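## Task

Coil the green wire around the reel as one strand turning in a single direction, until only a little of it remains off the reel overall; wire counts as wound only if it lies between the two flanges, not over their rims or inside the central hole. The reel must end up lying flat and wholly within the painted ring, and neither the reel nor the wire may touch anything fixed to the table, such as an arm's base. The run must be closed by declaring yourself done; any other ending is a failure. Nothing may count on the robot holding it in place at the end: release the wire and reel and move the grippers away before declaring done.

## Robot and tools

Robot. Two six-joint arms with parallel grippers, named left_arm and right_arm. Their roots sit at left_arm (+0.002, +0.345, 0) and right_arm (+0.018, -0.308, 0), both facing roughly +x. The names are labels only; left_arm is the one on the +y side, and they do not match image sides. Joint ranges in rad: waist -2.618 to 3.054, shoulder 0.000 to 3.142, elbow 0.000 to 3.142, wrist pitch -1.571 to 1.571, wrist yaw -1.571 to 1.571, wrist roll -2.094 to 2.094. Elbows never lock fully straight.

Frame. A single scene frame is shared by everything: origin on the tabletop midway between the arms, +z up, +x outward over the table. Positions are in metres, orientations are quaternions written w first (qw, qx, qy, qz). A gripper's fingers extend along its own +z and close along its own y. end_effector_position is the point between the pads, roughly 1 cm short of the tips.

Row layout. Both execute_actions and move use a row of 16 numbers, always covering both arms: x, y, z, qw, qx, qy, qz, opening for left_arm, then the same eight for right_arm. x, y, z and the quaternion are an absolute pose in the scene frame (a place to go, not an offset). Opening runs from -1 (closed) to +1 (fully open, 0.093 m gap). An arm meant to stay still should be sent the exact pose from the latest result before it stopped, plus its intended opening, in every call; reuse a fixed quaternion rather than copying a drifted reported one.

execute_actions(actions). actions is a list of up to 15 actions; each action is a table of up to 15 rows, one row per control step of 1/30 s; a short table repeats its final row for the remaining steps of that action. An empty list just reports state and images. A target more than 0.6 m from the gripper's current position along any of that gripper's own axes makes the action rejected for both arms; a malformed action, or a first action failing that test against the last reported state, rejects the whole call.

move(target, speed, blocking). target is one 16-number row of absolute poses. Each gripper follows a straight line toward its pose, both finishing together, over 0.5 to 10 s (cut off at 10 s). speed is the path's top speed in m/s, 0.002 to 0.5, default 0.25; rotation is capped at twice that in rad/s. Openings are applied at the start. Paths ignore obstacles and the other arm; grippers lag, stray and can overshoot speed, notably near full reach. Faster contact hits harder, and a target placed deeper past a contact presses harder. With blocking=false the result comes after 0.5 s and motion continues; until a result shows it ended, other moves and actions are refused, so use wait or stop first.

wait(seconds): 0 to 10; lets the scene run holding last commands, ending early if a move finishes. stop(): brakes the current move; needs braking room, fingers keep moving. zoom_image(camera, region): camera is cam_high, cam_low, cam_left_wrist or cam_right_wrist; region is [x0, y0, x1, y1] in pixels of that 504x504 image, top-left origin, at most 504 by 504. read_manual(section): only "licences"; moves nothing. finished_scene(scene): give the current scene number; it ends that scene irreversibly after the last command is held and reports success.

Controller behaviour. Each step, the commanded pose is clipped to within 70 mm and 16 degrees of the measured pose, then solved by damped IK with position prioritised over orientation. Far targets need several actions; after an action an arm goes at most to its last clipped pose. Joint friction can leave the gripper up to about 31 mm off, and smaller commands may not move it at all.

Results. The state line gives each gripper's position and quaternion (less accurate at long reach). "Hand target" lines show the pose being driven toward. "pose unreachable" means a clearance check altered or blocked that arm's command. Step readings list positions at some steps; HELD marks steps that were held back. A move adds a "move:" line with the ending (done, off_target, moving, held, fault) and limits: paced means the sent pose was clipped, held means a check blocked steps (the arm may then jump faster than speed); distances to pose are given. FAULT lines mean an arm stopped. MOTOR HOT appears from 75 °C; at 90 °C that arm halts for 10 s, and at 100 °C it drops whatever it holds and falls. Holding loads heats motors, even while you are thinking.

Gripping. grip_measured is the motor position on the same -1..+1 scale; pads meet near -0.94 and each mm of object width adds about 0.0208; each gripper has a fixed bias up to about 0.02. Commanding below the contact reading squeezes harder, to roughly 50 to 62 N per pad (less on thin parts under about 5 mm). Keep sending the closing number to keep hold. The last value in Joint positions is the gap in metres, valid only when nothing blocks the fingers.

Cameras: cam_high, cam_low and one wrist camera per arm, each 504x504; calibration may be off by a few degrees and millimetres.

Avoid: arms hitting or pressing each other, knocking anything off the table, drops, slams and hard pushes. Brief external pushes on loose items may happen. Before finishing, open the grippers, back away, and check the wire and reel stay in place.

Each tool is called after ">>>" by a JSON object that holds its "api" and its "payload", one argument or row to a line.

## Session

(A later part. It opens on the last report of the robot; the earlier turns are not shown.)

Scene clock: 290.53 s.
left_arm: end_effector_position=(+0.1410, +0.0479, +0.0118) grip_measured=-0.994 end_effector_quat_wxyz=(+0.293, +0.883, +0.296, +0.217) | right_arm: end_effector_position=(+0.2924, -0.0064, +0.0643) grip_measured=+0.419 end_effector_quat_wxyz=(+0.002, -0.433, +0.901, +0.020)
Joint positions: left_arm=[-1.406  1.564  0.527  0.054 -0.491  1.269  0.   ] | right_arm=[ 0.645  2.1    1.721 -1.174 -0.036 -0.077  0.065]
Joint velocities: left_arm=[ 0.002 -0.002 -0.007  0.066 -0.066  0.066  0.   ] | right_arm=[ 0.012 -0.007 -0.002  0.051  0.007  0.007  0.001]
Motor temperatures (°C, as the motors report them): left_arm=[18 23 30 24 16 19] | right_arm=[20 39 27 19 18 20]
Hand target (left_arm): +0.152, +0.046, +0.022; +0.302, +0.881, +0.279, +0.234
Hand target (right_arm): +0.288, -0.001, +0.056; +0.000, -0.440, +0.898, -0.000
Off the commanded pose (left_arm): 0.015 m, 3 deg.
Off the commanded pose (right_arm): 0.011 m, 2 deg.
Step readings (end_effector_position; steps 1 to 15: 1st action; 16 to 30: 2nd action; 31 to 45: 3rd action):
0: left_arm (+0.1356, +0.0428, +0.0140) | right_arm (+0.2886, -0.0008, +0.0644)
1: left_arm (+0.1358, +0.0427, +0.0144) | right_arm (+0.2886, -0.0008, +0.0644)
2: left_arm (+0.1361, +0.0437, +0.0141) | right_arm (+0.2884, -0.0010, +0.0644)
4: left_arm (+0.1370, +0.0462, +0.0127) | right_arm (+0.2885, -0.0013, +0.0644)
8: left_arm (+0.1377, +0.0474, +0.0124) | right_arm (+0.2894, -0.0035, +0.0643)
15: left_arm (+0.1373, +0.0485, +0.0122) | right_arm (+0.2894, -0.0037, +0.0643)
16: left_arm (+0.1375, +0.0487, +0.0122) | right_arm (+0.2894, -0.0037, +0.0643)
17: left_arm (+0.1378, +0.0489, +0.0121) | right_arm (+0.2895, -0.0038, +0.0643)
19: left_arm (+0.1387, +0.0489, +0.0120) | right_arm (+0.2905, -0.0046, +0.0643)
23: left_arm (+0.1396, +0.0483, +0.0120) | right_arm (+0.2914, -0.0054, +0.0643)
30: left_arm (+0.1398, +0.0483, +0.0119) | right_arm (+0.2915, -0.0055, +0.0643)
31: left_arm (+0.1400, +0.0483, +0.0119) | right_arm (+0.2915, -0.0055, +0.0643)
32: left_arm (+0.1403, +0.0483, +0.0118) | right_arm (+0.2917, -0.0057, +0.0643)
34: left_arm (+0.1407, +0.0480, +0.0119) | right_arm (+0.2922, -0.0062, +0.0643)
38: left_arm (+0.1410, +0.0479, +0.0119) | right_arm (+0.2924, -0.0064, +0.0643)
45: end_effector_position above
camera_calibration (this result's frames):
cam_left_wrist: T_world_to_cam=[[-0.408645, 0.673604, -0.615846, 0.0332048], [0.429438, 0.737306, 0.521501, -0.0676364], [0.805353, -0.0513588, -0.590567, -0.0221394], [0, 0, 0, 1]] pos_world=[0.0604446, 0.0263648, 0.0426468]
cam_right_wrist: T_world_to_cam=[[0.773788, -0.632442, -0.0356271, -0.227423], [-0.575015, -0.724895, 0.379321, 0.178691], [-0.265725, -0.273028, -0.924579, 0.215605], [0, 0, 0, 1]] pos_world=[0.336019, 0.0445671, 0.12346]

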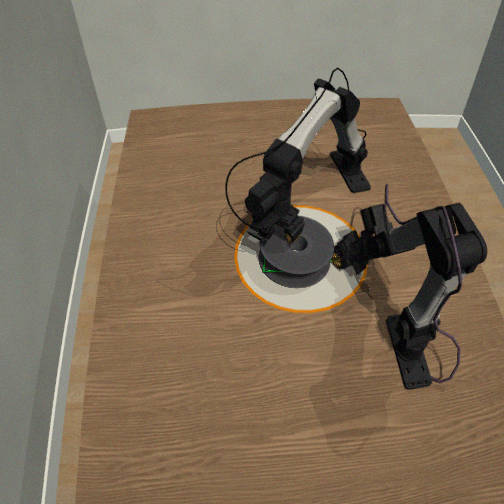

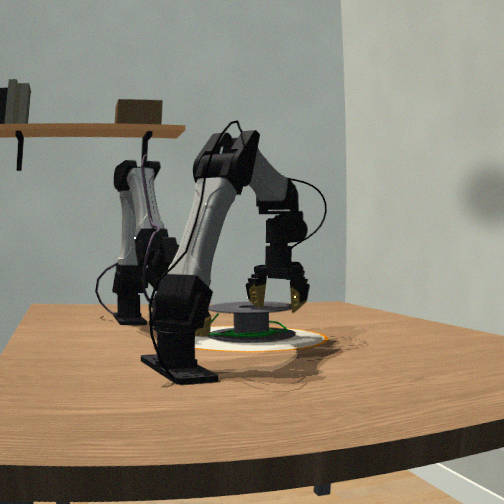

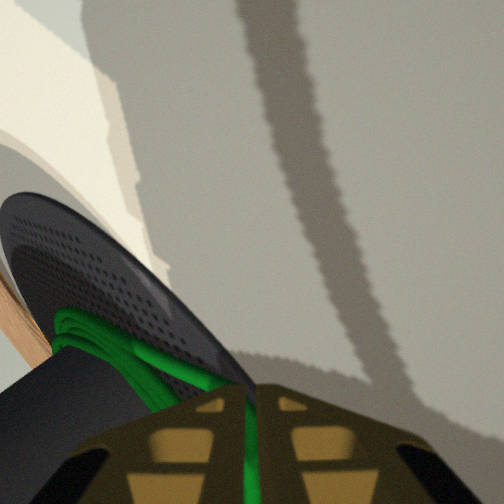

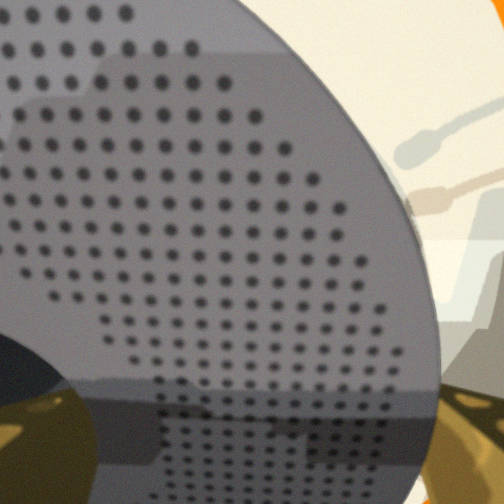

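>>> {"api": "execute_actions", "payload": {
  "actions": [
    [[0.141,0.048,0.02,0.3037,0.8811,0.2778,0.233,-0.9,0.290,-0.004,0.056,0,-0.44,0.898,0,0.28],[0.141,0.048,0.02,0.3037,0.8811,0.2778,0.233,-0.8,0.290,-0.004,0.056,0,-0.44,0.898,0,0.28],[0.139,0.048,0.022,0.3037,0.8811,0.2778,0.233,-0.72,0.290,-0.004,0.056,0,-0.44,0.898,0,0.28]],
    [[0.13,0.046,0.026,0.3037,0.8811,0.2778,0.233,-0.72,0.290,-0.004,0.056,0,-0.44,0.898,0,0.28],[0.12,0.044,0.030,0.3037,0.8811,0.2778,0.233,-0.72,0.290,-0.004,0.056,0,-0.44,0.898,0,0.28]],
    [[0.105,0.042,0.038,0.3037,0.8811,0.2778,0.233,-0.72,0.290,-0.004,0.056,0,-0.44,0.898,0,0.28],[0.09,0.04,0.046,0.3037,0.8811,0.2778,0.233,-0.72,0.290,-0.004,0.056,0,-0.44,0.898,0,0.28]],
    [[0.085,0.045,0.07,0.3037,0.8811,0.2778,0.233,-0.72,0.290,-0.004,0.056,0,-0.44,0.898,0,0.28]]
  ]
}}

>>> {"api": "move", "payload": {
  "target": [0.10,0.13,0.14,0.336,0.442,0.812,-0.181,-0.5,0.290,-0.004,0.056,0,-0.44,0.898,0,0.28],
  "speed": 0.35
}}

Scene clock: 295.03 s.
left_arm: end_effector_position=(+0.0862, +0.0465, +0.0607) grip_measured=-0.722 end_effector_quat_wxyz=(+0.296, +0.885, +0.276, +0.231) | right_arm: end_effector_position=(+0.2819, -0.0039, +0.0622) grip_measured=+0.419 end_effector_quat_wxyz=(-0.013, -0.442, +0.896, +0.022)
Joint positions: left_arm=[-1.652  1.419  0.652 -0.333 -0.635  1.069  0.011] | right_arm=[ 0.662  2.105  1.721 -1.194 -0.049 -0.081  0.065]
Joint velocities: left_arm=[-0.007 -0.012  0.022 -0.037 -0.051 -0.022 -0.   ] | right_arm=[-0.007 -0.007  0.002 -0.022 -0.022  0.022  0.   ]
Motor temperatures (°C, as the motors report them): left_arm=[18 24 30 24 16 19] | right_arm=[20 39 27 19 18 20]
Hand target (left_arm): +0.085, +0.045, +0.070; +0.304, +0.881, +0.278, +0.233
Hand target (right_arm): +0.290, -0.004, +0.056; -0.000, -0.440, +0.898, +0.000
Off the commanded pose (left_arm): 0.009 m, 1 deg.
Off the commanded pose (right_arm): 0.010 m, 3 deg.
Step readings (end_effector_position; steps 1 to 15: 1st action; 16 to 30: 2nd action; 31 to 45: 3rd action; 46 to 60: 4th action):
0: left_arm (+0.1410, +0.0479, +0.0118) | right_arm (+0.2924, -0.0064, +0.0643)
1: left_arm (+0.1403, +0.0480, +0.0120) | right_arm (+0.2926, -0.0065, +0.0643)
2: left_arm (+0.1398, +0.0484, +0.0121) | right_arm (+0.2925, -0.0064, +0.0644)
4: left_arm (+0.1391, +0.0484, +0.0130) | right_arm (+0.2920, -0.0061, +0.0644)
8: left_arm (+0.1384, +0.0489, +0.0132) | right_arm (+0.2914, -0.0056, +0.0644)
15: left_arm (+0.1384, +0.0489, +0.0133) | right_arm (+0.2914, -0.0055, +0.0644)
16: left_arm (+0.1375, +0.0489, +0.0134) | right_arm (+0.2911, -0.0053, +0.0644)
17: left_arm (+0.1350, +0.0489, +0.0142) | right_arm (+0.2900, -0.0050, +0.0645)
19: left_arm (+0.1272, +0.0483, +0.0161) | right_arm (+0.2836, -0.0041, +0.0642)
23: left_arm (+0.1218, +0.0495, +0.0168) | right_arm (+0.2787, -0.0022, +0.0642)
30: left_arm (+0.1222, +0.0503, +0.0169) | right_arm (+0.2787, -0.0019, +0.0642)
31: left_arm (+0.1209, +0.0503, +0.0179) | right_arm (+0.2785, -0.0017, +0.0643)
32: left_arm (+0.1152, +0.0497, +0.0200) | right_arm (+0.2792, -0.0020, +0.0642)
34: left_arm (+0.0974, +0.0421, +0.0275) | right_arm (+0.2818, -0.0039, +0.0622)
38: left_arm (+0.0870, +0.0332, +0.0395) | right_arm (+0.2819, -0.0039, +0.0622)
45: left_arm (+0.0893, +0.0420, +0.0366) | right_arm (+0.2819, -0.0039, +0.0622)
46: left_arm (+0.0890, +0.0438, +0.0380) | right_arm (+0.2819, -0.0039, +0.0622)
47: left_arm (+0.0884, +0.0456, +0.0417) | right_arm (+0.2819, -0.0039, +0.0622)
49: left_arm (+0.0869, +0.0442, +0.0526) | right_arm (+0.2819, -0.0039, +0.0622)
53: left_arm (+0.0857, +0.0404, +0.0637) | right_arm (+0.2819, -0.0039, +0.0622)
60: end_effector_position above
camera_calibration (this result's frames):
cam_left_wrist: T_world_to_cam=[[-0.365961, 0.692278, -0.621952, 0.0377013], [0.43027, 0.718457, 0.546522, -0.0692672], [0.825191, -0.0676017, -0.560794, 0.0481076], [0, 0, 0, 1]] pos_world=[0.00390283, 0.0269179, 0.0882829]
cam_right_wrist: T_world_to_cam=[[0.78621, -0.615846, -0.0510597, -0.220273], [-0.548356, -0.733366, 0.401847, 0.166283], [-0.284921, -0.287937, -0.914282, 0.216224], [0, 0, 0, 1]] pos_world=[0.32597, 0.0485508, 0.119622]

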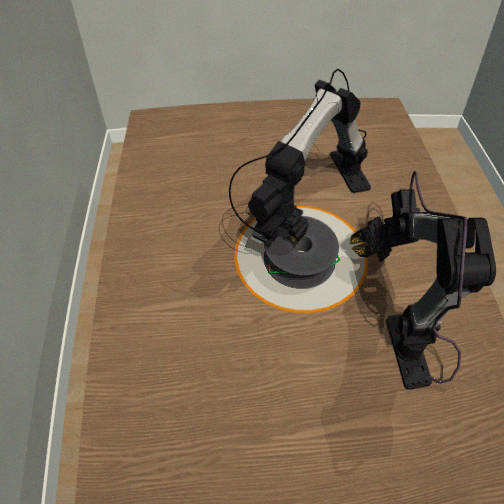

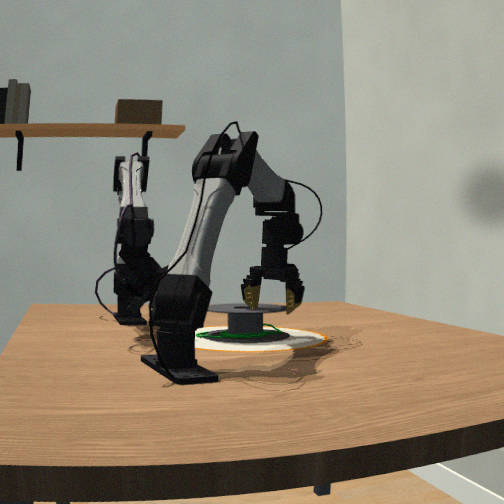

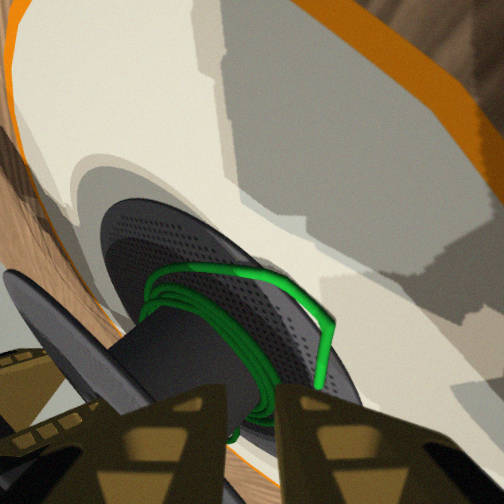

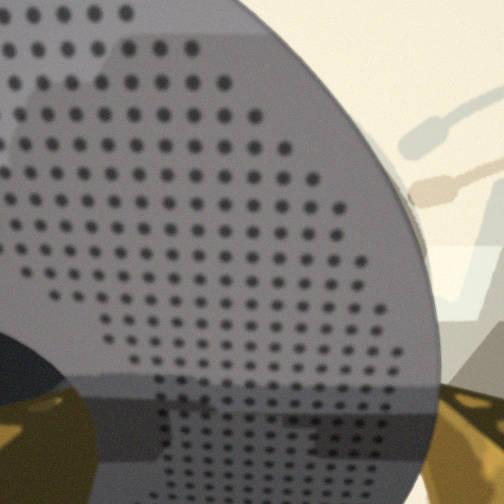

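Scene clock: 298.00 s.
left_arm: end_effector_position=(+0.1019, +0.1228, +0.1427) grip_measured=-0.502 end_effector_quat_wxyz=(+0.342, +0.446, +0.807, -0.179) | right_arm: end_effector_position=(+0.2815, -0.0037, +0.0622) grip_measured=+0.419 end_effector_quat_wxyz=(-0.013, -0.442, +0.897, +0.023)
Joint positions: left_arm=[-1.329  0.732  0.588 -0.659 -0.221 -0.202  0.021] | right_arm=[ 0.662  2.105  1.721 -1.194 -0.052 -0.08   0.065]
Joint velocities: left_arm=[ 0.007 -0.012 -0.017  0.022 -0.007 -0.037 -0.   ] | right_arm=[ 0.002 -0.002 -0.012 -0.051 -0.037 -0.037 -0.   ]
Motor temperatures (°C, as the motors report them): left_arm=[18 24 30 24 16 19] | right_arm=[20 40 27 19 18 20]
Hand target (left_arm): +0.100, +0.128, +0.139; +0.336, +0.443, +0.811, -0.182
Hand target (right_arm): +0.290, -0.004, +0.056; -0.000, -0.440, +0.898, +0.000
Off the commanded pose (left_arm): 0.008 m, 1 deg.
Off the commanded pose (right_arm): 0.011 m, 3 deg.
move: off_target (right_arm)
camera_calibration (this result's frames):
cam_left_wrist: T_world_to_cam=[[-0.860496, -0.509436, 0.00454978, 0.150178], [-0.480463, 0.808524, -0.339771, 0.0325287], [0.169413, -0.294557, -0.940497, 0.235147], [0, 0, 0, 1]] pos_world=[0.10502, 0.11947, 0.231524]
cam_right_wrist: T_world_to_cam=[[0.785626, -0.616396, -0.0533631, -0.219577], [-0.548134, -0.733428, 0.402036, 0.166149], [-0.286951, -0.2866, -0.914068, 0.216761], [0, 0, 0, 1]] pos_world=[0.325777, 0.048636, 0.119619]

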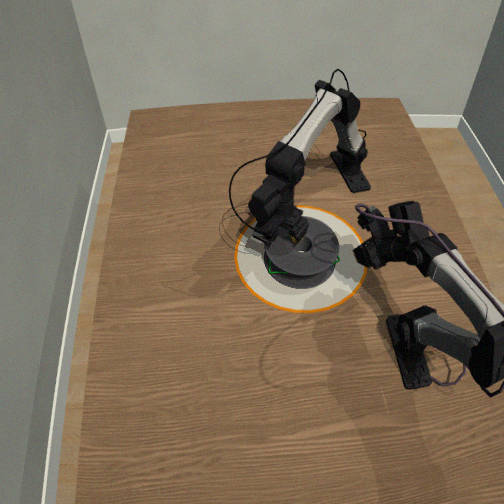

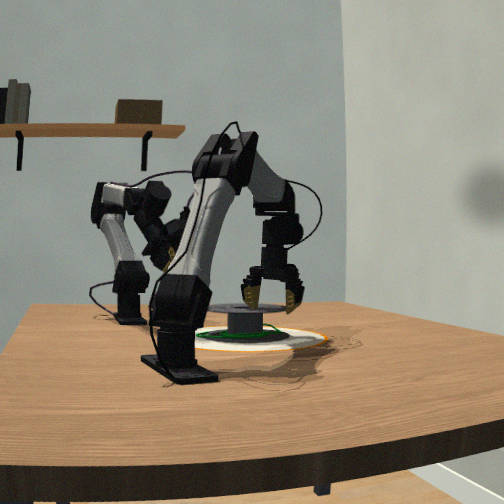

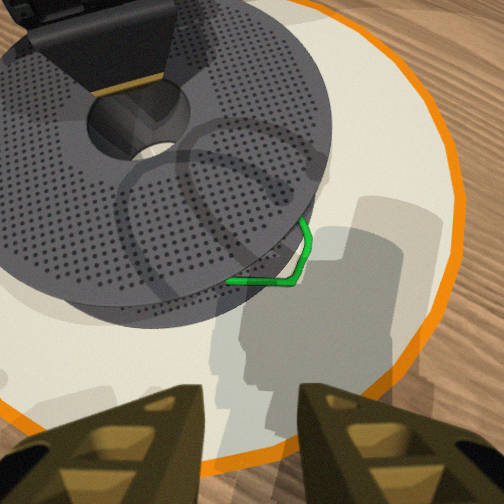

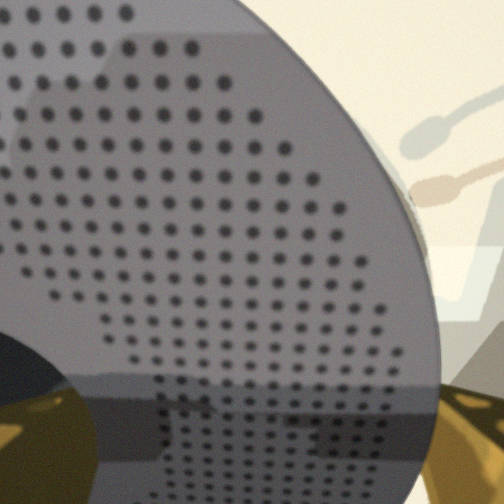

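>>> {"api": "move", "payload": {
  "target": [0.075,0.062,0.04,0.381,0.0805,0.920,-0.0334,-1.0,0.284,-0.004,0.056,0,-0.44,0.898,0,0.28],
  "speed": 0.35
}}

>>> {"api": "execute_actions", "payload": {
  "actions": [
    [[0.082,0.061,0.02,0.381,0.0805,0.920,-0.0334,-1.0,0.284,-0.004,0.056,0,-0.44,0.898,0,0.28]],
    [[0.088,0.060,0.006,0.381,0.0805,0.920,-0.0334,-1.0,0.284,-0.004,0.056,0,-0.44,0.898,0,0.28]],
    [[0.095,0.059,0.006,0.381,0.0805,0.920,-0.0334,-1.0,0.284,-0.004,0.056,0,-0.44,0.898,0,0.28],[0.102,0.058,0.006,0.381,0.0805,0.920,-0.0334,-1.0,0.284,-0.004,0.056,0,-0.44,0.898,0,0.28],[0.108,0.057,0.006,0.381,0.0805,0.920,-0.0334,-1.0,0.284,-0.004,0.056,0,-0.44,0.898,0,0.28]]
  ]
}}

Scene clock: 304.43 s.
left_arm: end_effector_position=(+0.0763, +0.0669, +0.0409) grip_measured=-0.999 end_effector_quat_wxyz=(+0.374, +0.075, +0.924, -0.037) | right_arm: end_effector_position=(+0.2811, -0.0033, +0.0622) grip_measured=+0.419 end_effector_quat_wxyz=(-0.013, -0.441, +0.897, +0.022)
Joint positions: left_arm=[-1.758  1.681  0.852 -0.723 -0.77  -1.561  0.   ] | right_arm=[ 0.665  2.105  1.721 -1.194 -0.05  -0.076  0.065]
Joint velocities: left_arm=[ 0.002  0.017  0.007 -0.051 -0.007 -0.066  0.   ] | right_arm=[ 0.007 -0.007 -0.007 -0.007 -0.007 -0.022 -0.   ]
Motor temperatures (°C, as the motors report them): left_arm=[18 23 30 24 16 19] | right_arm=[20 40 27 19 18 20]
Hand target (left_arm): +0.075, +0.065, +0.042; +0.381, +0.078, +0.921, -0.031
Hand target (right_arm): +0.284, -0.004, +0.056; -0.001, -0.440, +0.898, +0.000
Off the commanded pose (left_arm): 0.005 m, 1 deg.
Off the commanded pose (right_arm): 0.007 m, 3 deg.
move: off_target (right_arm)
camera_calibration (this result's frames):
cam_left_wrist: T_world_to_cam=[[-0.197458, -0.979762, 0.0328017, 0.0798597], [-0.930997, 0.176941, -0.319274, 0.106713], [0.307008, -0.0935814, -0.947095, 0.103613], [0, 0, 0, 1]] pos_world=[0.0833086, 0.0690578, 0.129583]
cam_right_wrist: T_world_to_cam=[[0.784294, -0.618253, -0.0514415, -0.21873], [-0.550313, -0.73159, 0.402408, 0.166784], [-0.286424, -0.287297, -0.914014, 0.216572], [0, 0, 0, 1]] pos_world=[0.325363, 0.0490071, 0.119583]

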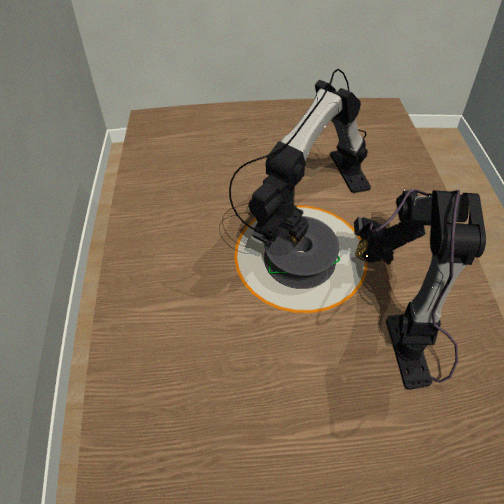

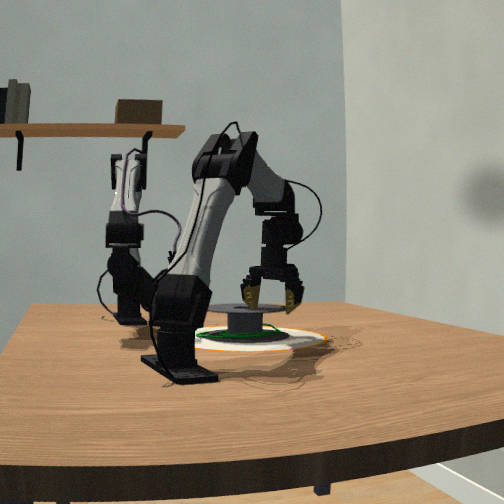

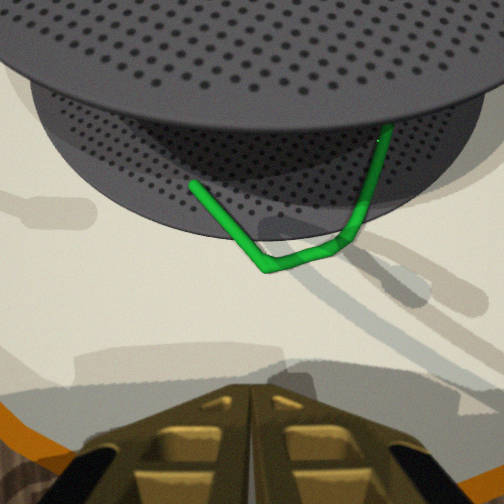

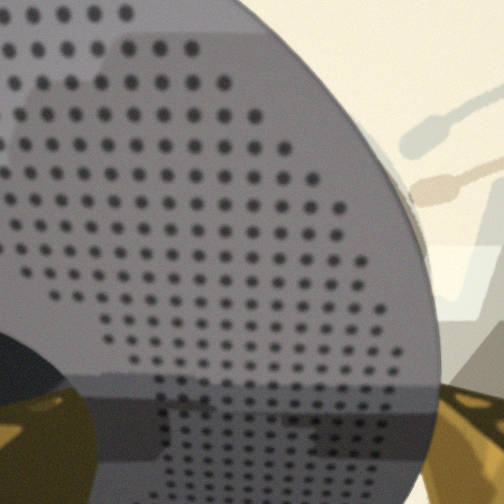

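Scene clock: 305.93 s.
left_arm: end_effector_position=(+0.1050, +0.0551, +0.0120) grip_measured=-0.999 end_effector_quat_wxyz=(+0.381, +0.082, +0.920, -0.032) | right_arm: end_effector_position=(+0.2811, -0.0033, +0.0622) grip_measured=+0.419 end_effector_quat_wxyz=(-0.013, -0.441, +0.897, +0.022)
Joint positions: left_arm=[-1.652  1.771  0.803 -0.486 -0.778 -1.399  0.   ] | right_arm=[ 0.665  2.105  1.721 -1.194 -0.05  -0.076  0.065]
Joint velocities: left_arm=[ 0.007 -0.022 -0.012 -0.037  0.037  0.037  0.   ] | right_arm=[-0.002 -0.002  0.012  0.037 -0.022  0.022  0.001]
Motor temperatures (°C, as the motors report them): left_arm=[18 23 29 24 16 19] | right_arm=[20 41 27 19 18 20]
Hand target (left_arm): +0.108, +0.057, +0.006; +0.381, +0.080, +0.920, -0.034
Hand target (right_arm): +0.284, -0.004, +0.056; -0.001, -0.440, +0.898, +0.000
Off the commanded pose (left_arm): 0.007 m, 0 deg.
Off the commanded pose (right_arm): 0.007 m, 3 deg.
Step readings (end_effector_position; steps 1 to 15: 1st action; 16 to 30: 2nd action; 31 to 45: 3rd action):
0: left_arm (+0.0763, +0.0669, +0.0409) | right_arm (+0.2811, -0.0033, +0.0622)
1: left_arm (+0.0766, +0.0661, +0.0398) | right_arm (+0.2811, -0.0033, +0.0622)
2: left_arm (+0.0768, +0.0643, +0.0373) | right_arm (+0.2811, -0.0033, +0.0622)
4: left_arm (+0.0775, +0.0629, +0.0307) | right_arm (+0.2811, -0.0033, +0.0622)
8: left_arm (+0.0782, +0.0625, +0.0253) | right_arm (+0.2811, -0.0033, +0.0622)
15: left_arm (+0.0777, +0.0592, +0.0254) | right_arm (+0.2811, -0.0033, +0.0622)
16: left_arm (+0.0783, +0.0586, +0.0242) | right_arm (+0.2811, -0.0033, +0.0622)
17: left_arm (+0.0797, +0.0582, +0.0219) | right_arm (+0.2811, -0.0033, +0.0622)
19: left_arm (+0.0829, +0.0601, +0.0164) | right_arm (+0.2811, -0.0033, +0.0622)
23: left_arm (+0.0848, +0.0612, +0.0123) | right_arm (+0.2811, -0.0033, +0.0622)
30: left_arm (+0.0847, +0.0582, +0.0126) | right_arm (+0.2811, -0.0033, +0.0622)
31: left_arm (+0.0854, +0.0575, +0.0127) | right_arm (+0.2811, -0.0033, +0.0622)
32: left_arm (+0.0878, +0.0569, +0.0126) | right_arm (+0.2811, -0.0033, +0.0622)
34: left_arm (+0.0967, +0.0564, +0.0122) | right_arm (+0.2811, -0.0033, +0.0622)
38: left_arm (+0.1048, +0.0551, +0.0122) | right_arm (+0.2811, -0.0033, +0.0622)
45: end_effector_position above
camera_calibration (this result's frames):
cam_left_wrist: T_world_to_cam=[[-0.207603, -0.97808, 0.0161554, 0.0760437], [-0.923496, 0.190518, -0.332954, 0.124915], [0.322578, -0.0840419, -0.942805, 0.0640682], [0, 0, 0, 1]] pos_world=[0.110479, 0.0559625, 0.100766]
cam_right_wrist: T_world_to_cam=[[0.784294, -0.618253, -0.0514415, -0.21873], [-0.550313, -0.73159, 0.402408, 0.166784], [-0.286424, -0.287297, -0.914014, 0.216572], [0, 0, 0, 1]] pos_world=[0.325363, 0.0490071, 0.119583]

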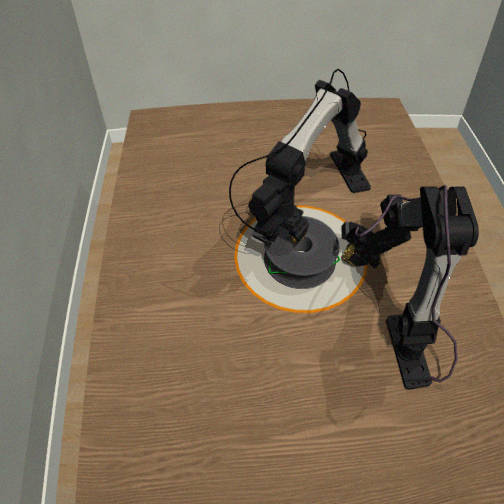

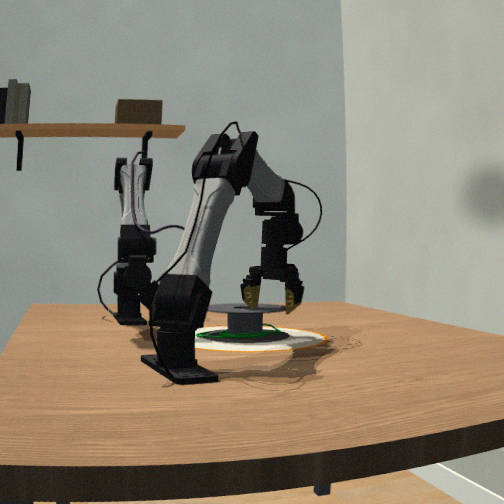

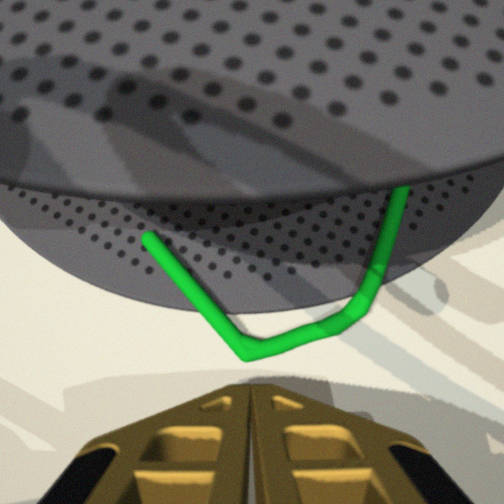

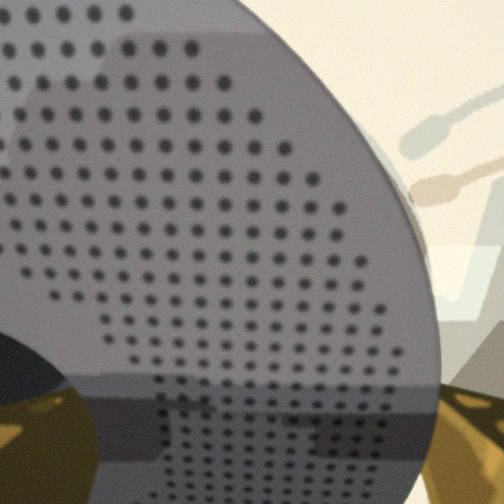

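>>> {"api": "execute_actions", "payload": {
  "actions": [
    [[0.112,0.056,0.006,0.381,0.0805,0.920,-0.0334,-1.0,0.284,-0.004,0.056,0,-0.44,0.898,0,0.28],[0.117,0.055,0.007,0.381,0.0805,0.920,-0.0334,-1.0,0.284,-0.004,0.056,0,-0.44,0.898,0,0.28],[0.122,0.054,0.009,0.381,0.0805,0.920,-0.0334,-1.0,0.284,-0.004,0.056,0,-0.44,0.898,0,0.28]],
    [[0.127,0.053,0.010,0.381,0.0805,0.920,-0.0334,-1.0,0.284,-0.004,0.056,0,-0.44,0.898,0,0.28],[0.132,0.052,0.011,0.381,0.0805,0.920,-0.0334,-1.0,0.284,-0.004,0.056,0,-0.44,0.898,0,0.28]],
    [[0.137,0.052,0.011,0.381,0.0805,0.920,-0.0334,-1.0,0.284,-0.004,0.056,0,-0.44,0.898,0,0.28]]
  ]
}}

Scene clock: 308.63 s.
left_arm: end_effector_position=(+0.1252, +0.0504, +0.0120) grip_measured=-0.999 end_effector_quat_wxyz=(+0.379, +0.103, +0.919, -0.021) | right_arm: end_effector_position=(+0.2825, -0.0028, +0.0622) grip_measured=+0.419 end_effector_quat_wxyz=(-0.010, -0.441, +0.897, +0.021)
Joint positions: left_arm=[-1.575  1.771  0.803 -0.418 -0.761 -1.25   0.   ] | right_arm=[ 0.665  2.105  1.721 -1.189 -0.046 -0.076  0.065]
Joint velocities: left_arm=[ 0.002 -0.012 -0.002  0.051  0.022 -0.066  0.   ] | right_arm=[ 0.007  0.002  0.002  0.037 -0.022  0.022 -0.   ]
Motor temperatures (°C, as the motors report them): left_arm=[18 24 29 24 16 19] | right_arm=[20 41 26 19 18 20]
Hand target (left_arm): +0.137, +0.052, +0.011; +0.382, +0.080, +0.920, -0.032
Hand target (right_arm): +0.284, -0.004, +0.056; -0.001, -0.440, +0.898, +0.000
Off the commanded pose (left_arm): 0.012 m, 3 deg.
Off the commanded pose (right_arm): 0.006 m, 3 deg.
Step readings (end_effector_position; steps 1 to 15: 1st action; 16 to 30: 2nd action; 31 to 45: 3rd action):
0: left_arm (+0.1050, +0.0551, +0.0120) | right_arm (+0.2811, -0.0033, +0.0622)
1: left_arm (+0.1052, +0.0549, +0.0120) | right_arm (+0.2811, -0.0033, +0.0622)
2: left_arm (+0.1062, +0.0546, +0.0121) | right_arm (+0.2811, -0.0033, +0.0622)
4: left_arm (+0.1120, +0.0534, +0.0125) | right_arm (+0.2811, -0.0033, +0.0622)
8: left_arm (+0.1212, +0.0528, +0.0132) | right_arm (+0.2811, -0.0033, +0.0622)
15: left_arm (+0.1213, +0.0510, +0.0135) | right_arm (+0.2811, -0.0033, +0.0622)
16: left_arm (+0.1217, +0.0508, +0.0135) | right_arm (+0.2811, -0.0033, +0.0622)
17: left_arm (+0.1228, +0.0508, +0.0132) | right_arm (+0.2811, -0.0033, +0.0622)
19: left_arm (+0.1246, +0.0506, +0.0125) | right_arm (+0.2822, -0.0030, +0.0622)
23: left_arm (+0.1246, +0.0505, +0.0123) | right_arm (+0.2824, -0.0029, +0.0622)
30: left_arm (+0.1246, +0.0505, +0.0124) | right_arm (+0.2824, -0.0029, +0.0622)
31: left_arm (+0.1250, +0.0504, +0.0123) | right_arm (+0.2824, -0.0029, +0.0622)
32: left_arm (+0.1252, +0.0505, +0.0120) | right_arm (+0.2824, -0.0029, +0.0622)
34: left_arm (+0.1252, +0.0505, +0.0119) | right_arm (+0.2825, -0.0028, +0.0622)
38: left_arm (+0.1252, +0.0505, +0.0119) | right_arm (+0.2825, -0.0028, +0.0622)
45: end_effector_position above
camera_calibration (this result's frames):
cam_left_wrist: T_world_to_cam=[[-0.237752, -0.971155, -0.0182009, 0.0795003], [-0.917208, 0.230634, -0.324866, 0.141518], [0.319693, -0.0605436, -0.945585, 0.0563464], [0, 0, 0, 1]] pos_world=[0.13069, 0.0479797, 0.100702]
cam_right_wrist: T_world_to_cam=[[0.784637, -0.618178, -0.0469126, -0.219898], [-0.552974, -0.732068, 0.397864, 0.168956], [-0.280294, -0.286238, -0.916244, 0.215483], [0, 0, 0, 1]] pos_world=[0.326367, 0.0494307, 0.119898]

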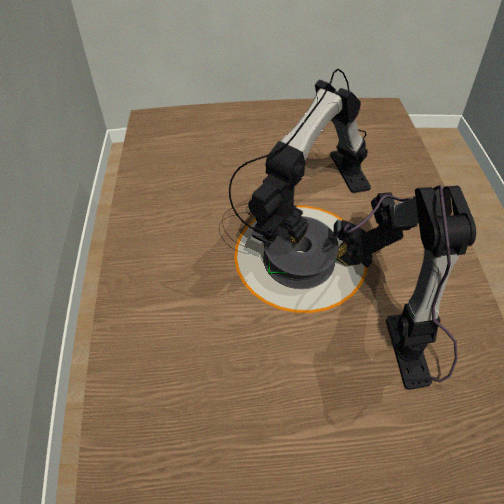

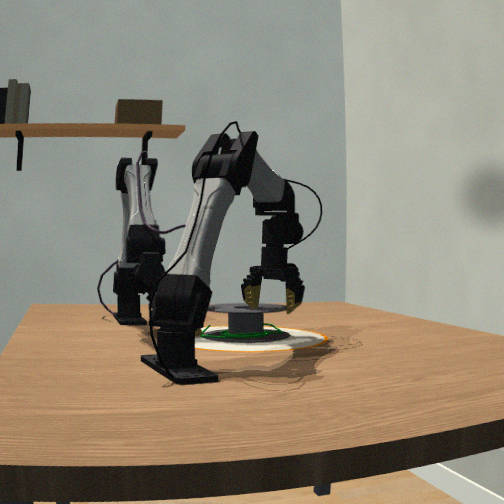

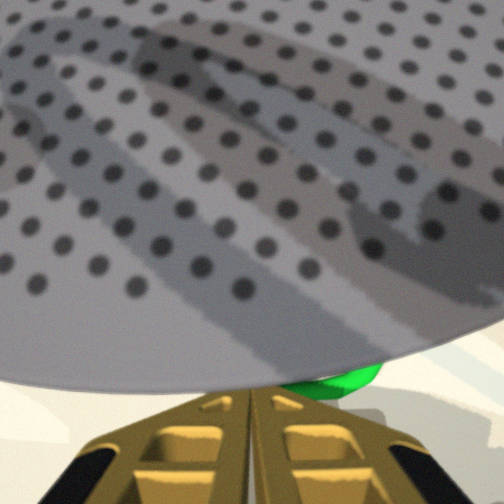

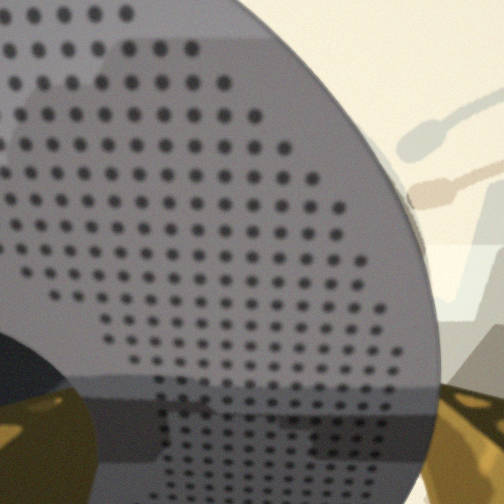

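>>> {"api": "execute_actions", "payload": {
  "actions": [
    [[0.124,0.052,0.018,0.381,0.0805,0.920,-0.0334,-1.0,0.284,-0.004,0.056,0,-0.44,0.898,0,0.28],[0.124,0.052,0.024,0.381,0.0805,0.920,-0.0334,-1.0,0.284,-0.004,0.056,0,-0.44,0.898,0,0.28]],
    [[0.130,0.052,0.021,0.381,0.0805,0.920,-0.0334,-1.0,0.284,-0.004,0.056,0,-0.44,0.898,0,0.28],[0.136,0.052,0.019,0.381,0.0805,0.920,-0.0334,-1.0,0.284,-0.004,0.056,0,-0.44,0.898,0,0.28]],
    [[0.142,0.051,0.018,0.381,0.0805,0.920,-0.0334,-1.0,0.284,-0.004,0.056,0,-0.44,0.898,0,0.28]]
  ]
}}

Scene clock: 310.67 s.
left_arm: end_effector_position=(+0.1404, +0.0503, +0.0177) grip_measured=-0.999 end_effector_quat_wxyz=(+0.382, +0.085, +0.920, -0.026) | right_arm: end_effector_position=(+0.2825, -0.0027, +0.0622) grip_measured=+0.419 end_effector_quat_wxyz=(-0.010, -0.440, +0.898, +0.021)
Joint positions: left_arm=[-1.524  1.753  0.803 -0.392 -0.76  -1.222  0.   ] | right_arm=[ 0.665  2.105  1.721 -1.189 -0.046 -0.072  0.065]
Joint velocities: left_arm=[ 0.012  0.022 -0.007  0.051  0.022  0.022  0.   ] | right_arm=[-0.002  0.002 -0.002 -0.037 -0.051  0.037 -0.   ]
Motor temperatures (°C, as the motors report them): left_arm=[18 24 29 23 16 19] | right_arm=[20 41 26 19 18 20]
Hand target (left_arm): +0.142, +0.051, +0.018; +0.381, +0.081, +0.920, -0.033
Hand target (right_arm): +0.284, -0.004, +0.056; -0.001, -0.440, +0.898, +0.000
Off the commanded pose (left_arm): 0.002 m, 1 deg.
Off the commanded pose (right_arm): 0.006 m, 3 deg.
Step readings (end_effector_position; steps 1 to 15: 1st action; 16 to 30: 2nd action; 31 to 45: 3rd action):
0: left_arm (+0.1252, +0.0504, +0.0120) | right_arm (+0.2825, -0.0028, +0.0622)
1: left_arm (+0.1243, +0.0502, +0.0125) | right_arm (+0.2825, -0.0028, +0.0622)
2: left_arm (+0.1238, +0.0505, +0.0134) | right_arm (+0.2825, -0.0028, +0.0622)
4: left_arm (+0.1238, +0.0513, +0.0148) | right_arm (+0.2825, -0.0028, +0.0622)
8: left_arm (+0.1238, +0.0523, +0.0154) | right_arm (+0.2824, -0.0028, +0.0622)
15: left_arm (+0.1238, +0.0534, +0.0152) | right_arm (+0.2824, -0.0028, +0.0622)
16: left_arm (+0.1241, +0.0535, +0.0152) | right_arm (+0.2824, -0.0028, +0.0622)
17: left_arm (+0.1255, +0.0535, +0.0153) | right_arm (+0.2824, -0.0028, +0.0622)
19: left_arm (+0.1290, +0.0535, +0.0159) | right_arm (+0.2825, -0.0027, +0.0622)
23: left_arm (+0.1329, +0.0531, +0.0165) | right_arm (+0.2825, -0.0027, +0.0622)
30: left_arm (+0.1337, +0.0524, +0.0167) | right_arm (+0.2825, -0.0027, +0.0622)
31: left_arm (+0.1344, +0.0521, +0.0167) | right_arm (+0.2825, -0.0027, +0.0622)
32: left_arm (+0.1359, +0.0519, +0.0169) | right_arm (+0.2825, -0.0027, +0.0622)
34: left_arm (+0.1390, +0.0519, +0.0172) | right_arm (+0.2825, -0.0027, +0.0622)
38: left_arm (+0.1403, +0.0511, +0.0175) | right_arm (+0.2825, -0.0027, +0.0622)
45: end_effector_position above
camera_calibration (this result's frames):
cam_left_wrist: T_world_to_cam=[[-0.207933, -0.978136, 0.00364019, 0.0789267], [-0.922193, 0.194797, -0.334086, 0.159983], [0.326073, -0.0728246, -0.942535, 0.0566197], [0, 0, 0, 1]] pos_world=[0.145485, 0.0501601, 0.106527]
cam_right_wrist: T_world_to_cam=[[0.782506, -0.620846, -0.04727, -0.219223], [-0.555431, -0.730333, 0.397631, 0.169758], [-0.28139, -0.284893, -0.916327, 0.21584], [0, 0, 0, 1]] pos_world=[0.326567, 0.0493673, 0.119917]

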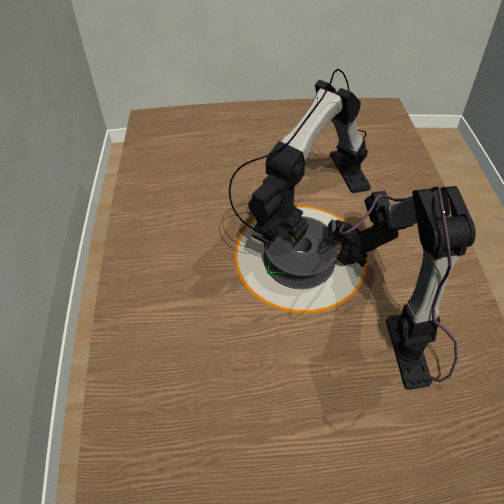

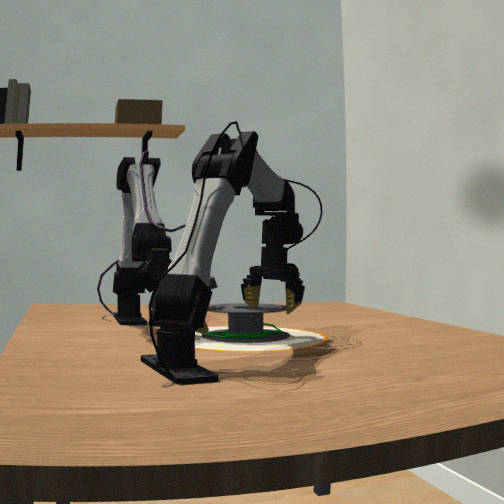

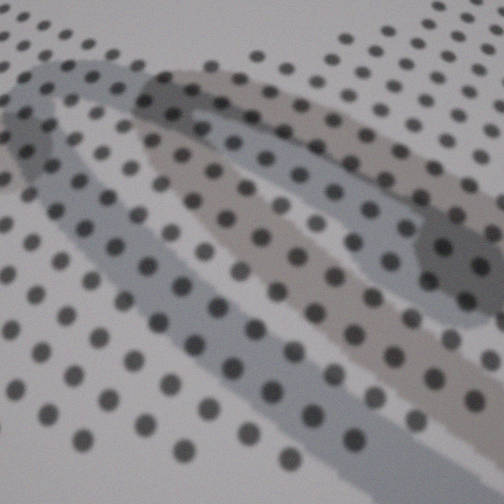

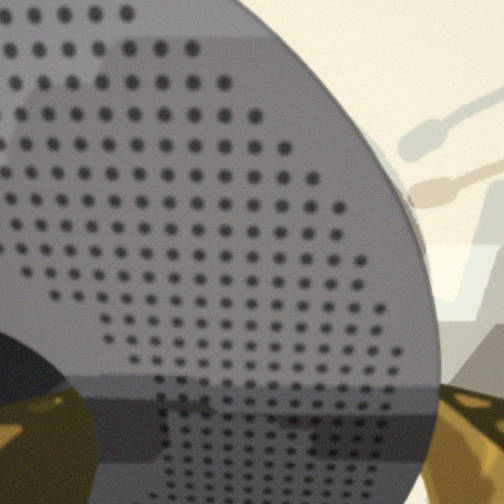

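>>> {"api": "zoom_image", "payload": {
  "camera": "cam_low",
  "region": [180, 290, 320, 360]
}}

>>> {"api": "zoom_image", "payload": {
  "camera": "cam_high",
  "region": [250, 200, 380, 300]
}}

Region (180, 290, 320, 360) of cam_low's 504x504 image, scaled by 3.600, with more detail than that image has.

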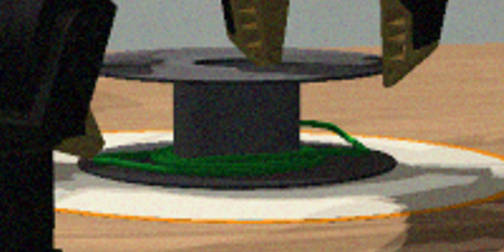

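Region (250, 200, 380, 300) of cam_high's 504x504 image, scaled by 3.877, with more detail than that image has; it fills the top 388 rows of this view, and the rest is white.

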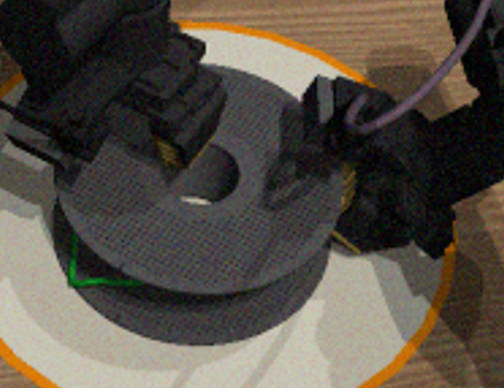

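>>> {"api": "execute_actions", "payload": {
  "actions": [
    [[0.146,0.051,0.017,0.381,0.0805,0.920,-0.0334,-1.0,0.284,-0.004,0.056,0,-0.44,0.898,0,0.28],[0.151,0.050,0.017,0.381,0.0805,0.920,-0.0334,-1.0,0.284,-0.004,0.056,0,-0.44,0.898,0,0.28]],
    [[0.151,0.043,0.017,0.381,0.0805,0.920,-0.0334,-1.0,0.284,-0.004,0.056,0,-0.44,0.898,0,0.28],[0.151,0.035,0.017,0.381,0.0805,0.920,-0.0334,-1.0,0.284,-0.004,0.056,0,-0.44,0.898,0,0.28]],
    [[0.151,0.028,0.017,0.381,0.0805,0.920,-0.0334,-1.0,0.284,-0.004,0.056,0,-0.44,0.898,0,0.28]]
  ]
}}

Scene clock: 313.27 s.
left_arm: end_effector_position=(+0.1446, +0.0480, +0.0171) grip_measured=-0.999 end_effector_quat_wxyz=(+0.377, +0.092, +0.921, -0.008) | right_arm: end_effector_position=(+0.2841, -0.0029, +0.0622) grip_measured=+0.419 end_effector_quat_wxyz=(-0.007, -0.441, +0.897, +0.020)
Joint positions: left_arm=[-1.508  1.781  0.845 -0.433 -0.752 -1.201  0.   ] | right_arm=[ 0.662  2.105  1.721 -1.185 -0.043 -0.078  0.065]
Joint velocities: left_arm=[-0.007 -0.002 -0.002 -0.051  0.051  0.051  0.   ] | right_arm=[ 0.002 -0.002 -0.002 -0.022 -0.037 -0.007 -0.   ]
Motor temperatures (°C, as the motors report them): left_arm=[18 24 29 23 16 19] | right_arm=[20 41 26 19 18 20]
Hand target (left_arm): +0.150, +0.029, +0.018; +0.381, +0.080, +0.920, -0.034
Hand target (right_arm): +0.284, -0.004, +0.056; -0.001, -0.440, +0.898, +0.000
Off the commanded pose (left_arm): 0.021 m, 3 deg.
Off the commanded pose (right_arm): 0.006 m, 2 deg.
Step readings (end_effector_position; steps 1 to 15: 1st action; 16 to 30: 2nd action; 31 to 45: 3rd action):
0: left_arm (+0.1404, +0.0502, +0.0178) | right_arm (+0.2825, -0.0027, +0.0622)
1: left_arm (+0.1408, +0.0500, +0.0178) | right_arm (+0.2825, -0.0027, +0.0622)
2: left_arm (+0.1421, +0.0497, +0.0178) | right_arm (+0.2825, -0.0027, +0.0622)
4: left_arm (+0.1443, +0.0498, +0.0176) | right_arm (+0.2832, -0.0024, +0.0622)
8: left_arm (+0.1444, +0.0497, +0.0175) | right_arm (+0.2833, -0.0023, +0.0622)
15: left_arm (+0.1444, +0.0497, +0.0175) | right_arm (+0.2833, -0.0023, +0.0622)
16: left_arm (+0.1444, +0.0497, +0.0175) | right_arm (+0.2833, -0.0023, +0.0622)
17: left_arm (+0.1444, +0.0493, +0.0178) | right_arm (+0.2833, -0.0023, +0.0622)
19: left_arm (+0.1444, +0.0492, +0.0173) | right_arm (+0.2833, -0.0023, +0.0622)
23: left_arm (+0.1444, +0.0496, +0.0173) | right_arm (+0.2833, -0.0023, +0.0622)
30: left_arm (+0.1444, +0.0496, +0.0173) | right_arm (+0.2833, -0.0023, +0.0622)
31: left_arm (+0.1444, +0.0492, +0.0173) | right_arm (+0.2834, -0.0023, +0.0622)
32: left_arm (+0.1445, +0.0486, +0.0171) | right_arm (+0.2836, -0.0025, +0.0622)
34: left_arm (+0.1446, +0.0481, +0.0170) | right_arm (+0.2841, -0.0029, +0.0622)
38: left_arm (+0.1446, +0.0480, +0.0170) | right_arm (+0.2841, -0.0029, +0.0622)
45: end_effector_position above
camera_calibration (this result's frames):
cam_left_wrist: T_world_to_cam=[[-0.208453, -0.977427, -0.0344088, 0.0782528], [-0.924552, 0.208407, -0.319016, 0.163595], [0.318986, -0.034687, -0.947125, 0.0536995], [0, 0, 0, 1]] pos_world=[0.150435, 0.0442546, 0.105742]
cam_right_wrist: T_world_to_cam=[[0.785081, -0.617803, -0.044346, -0.221557], [-0.554512, -0.732942, 0.394098, 0.170472], [-0.275978, -0.284809, -0.917998, 0.214789], [0, 0, 0, 1]] pos_world=[0.327746, 0.0492414, 0.120168]

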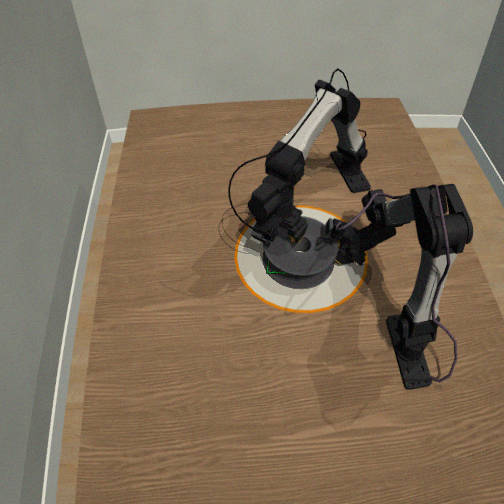

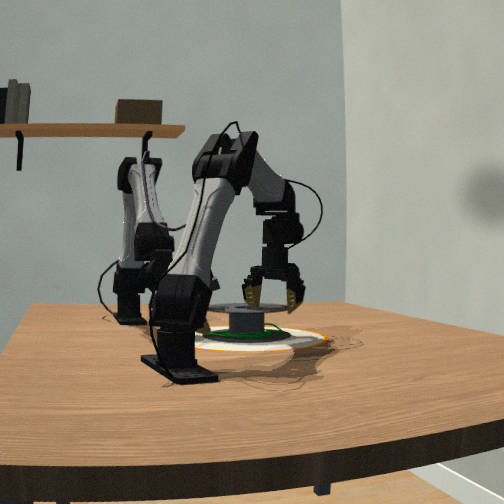

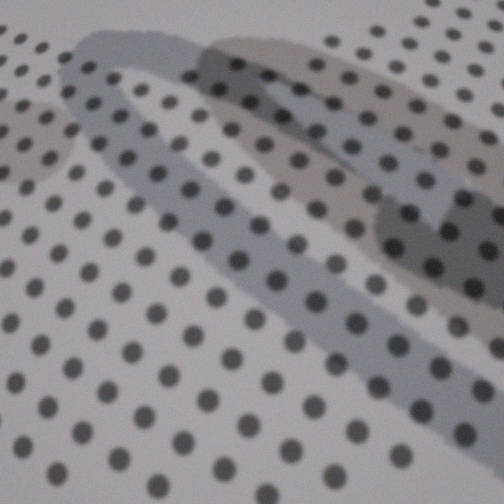

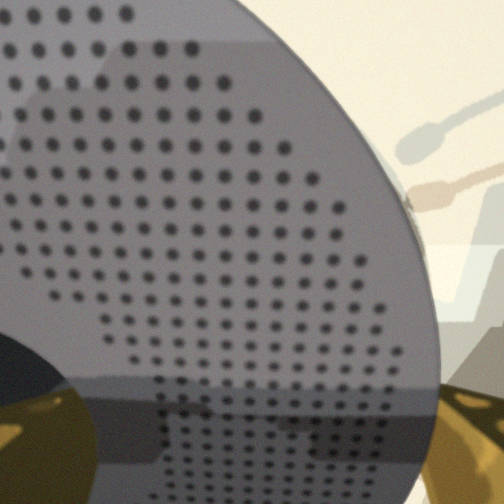

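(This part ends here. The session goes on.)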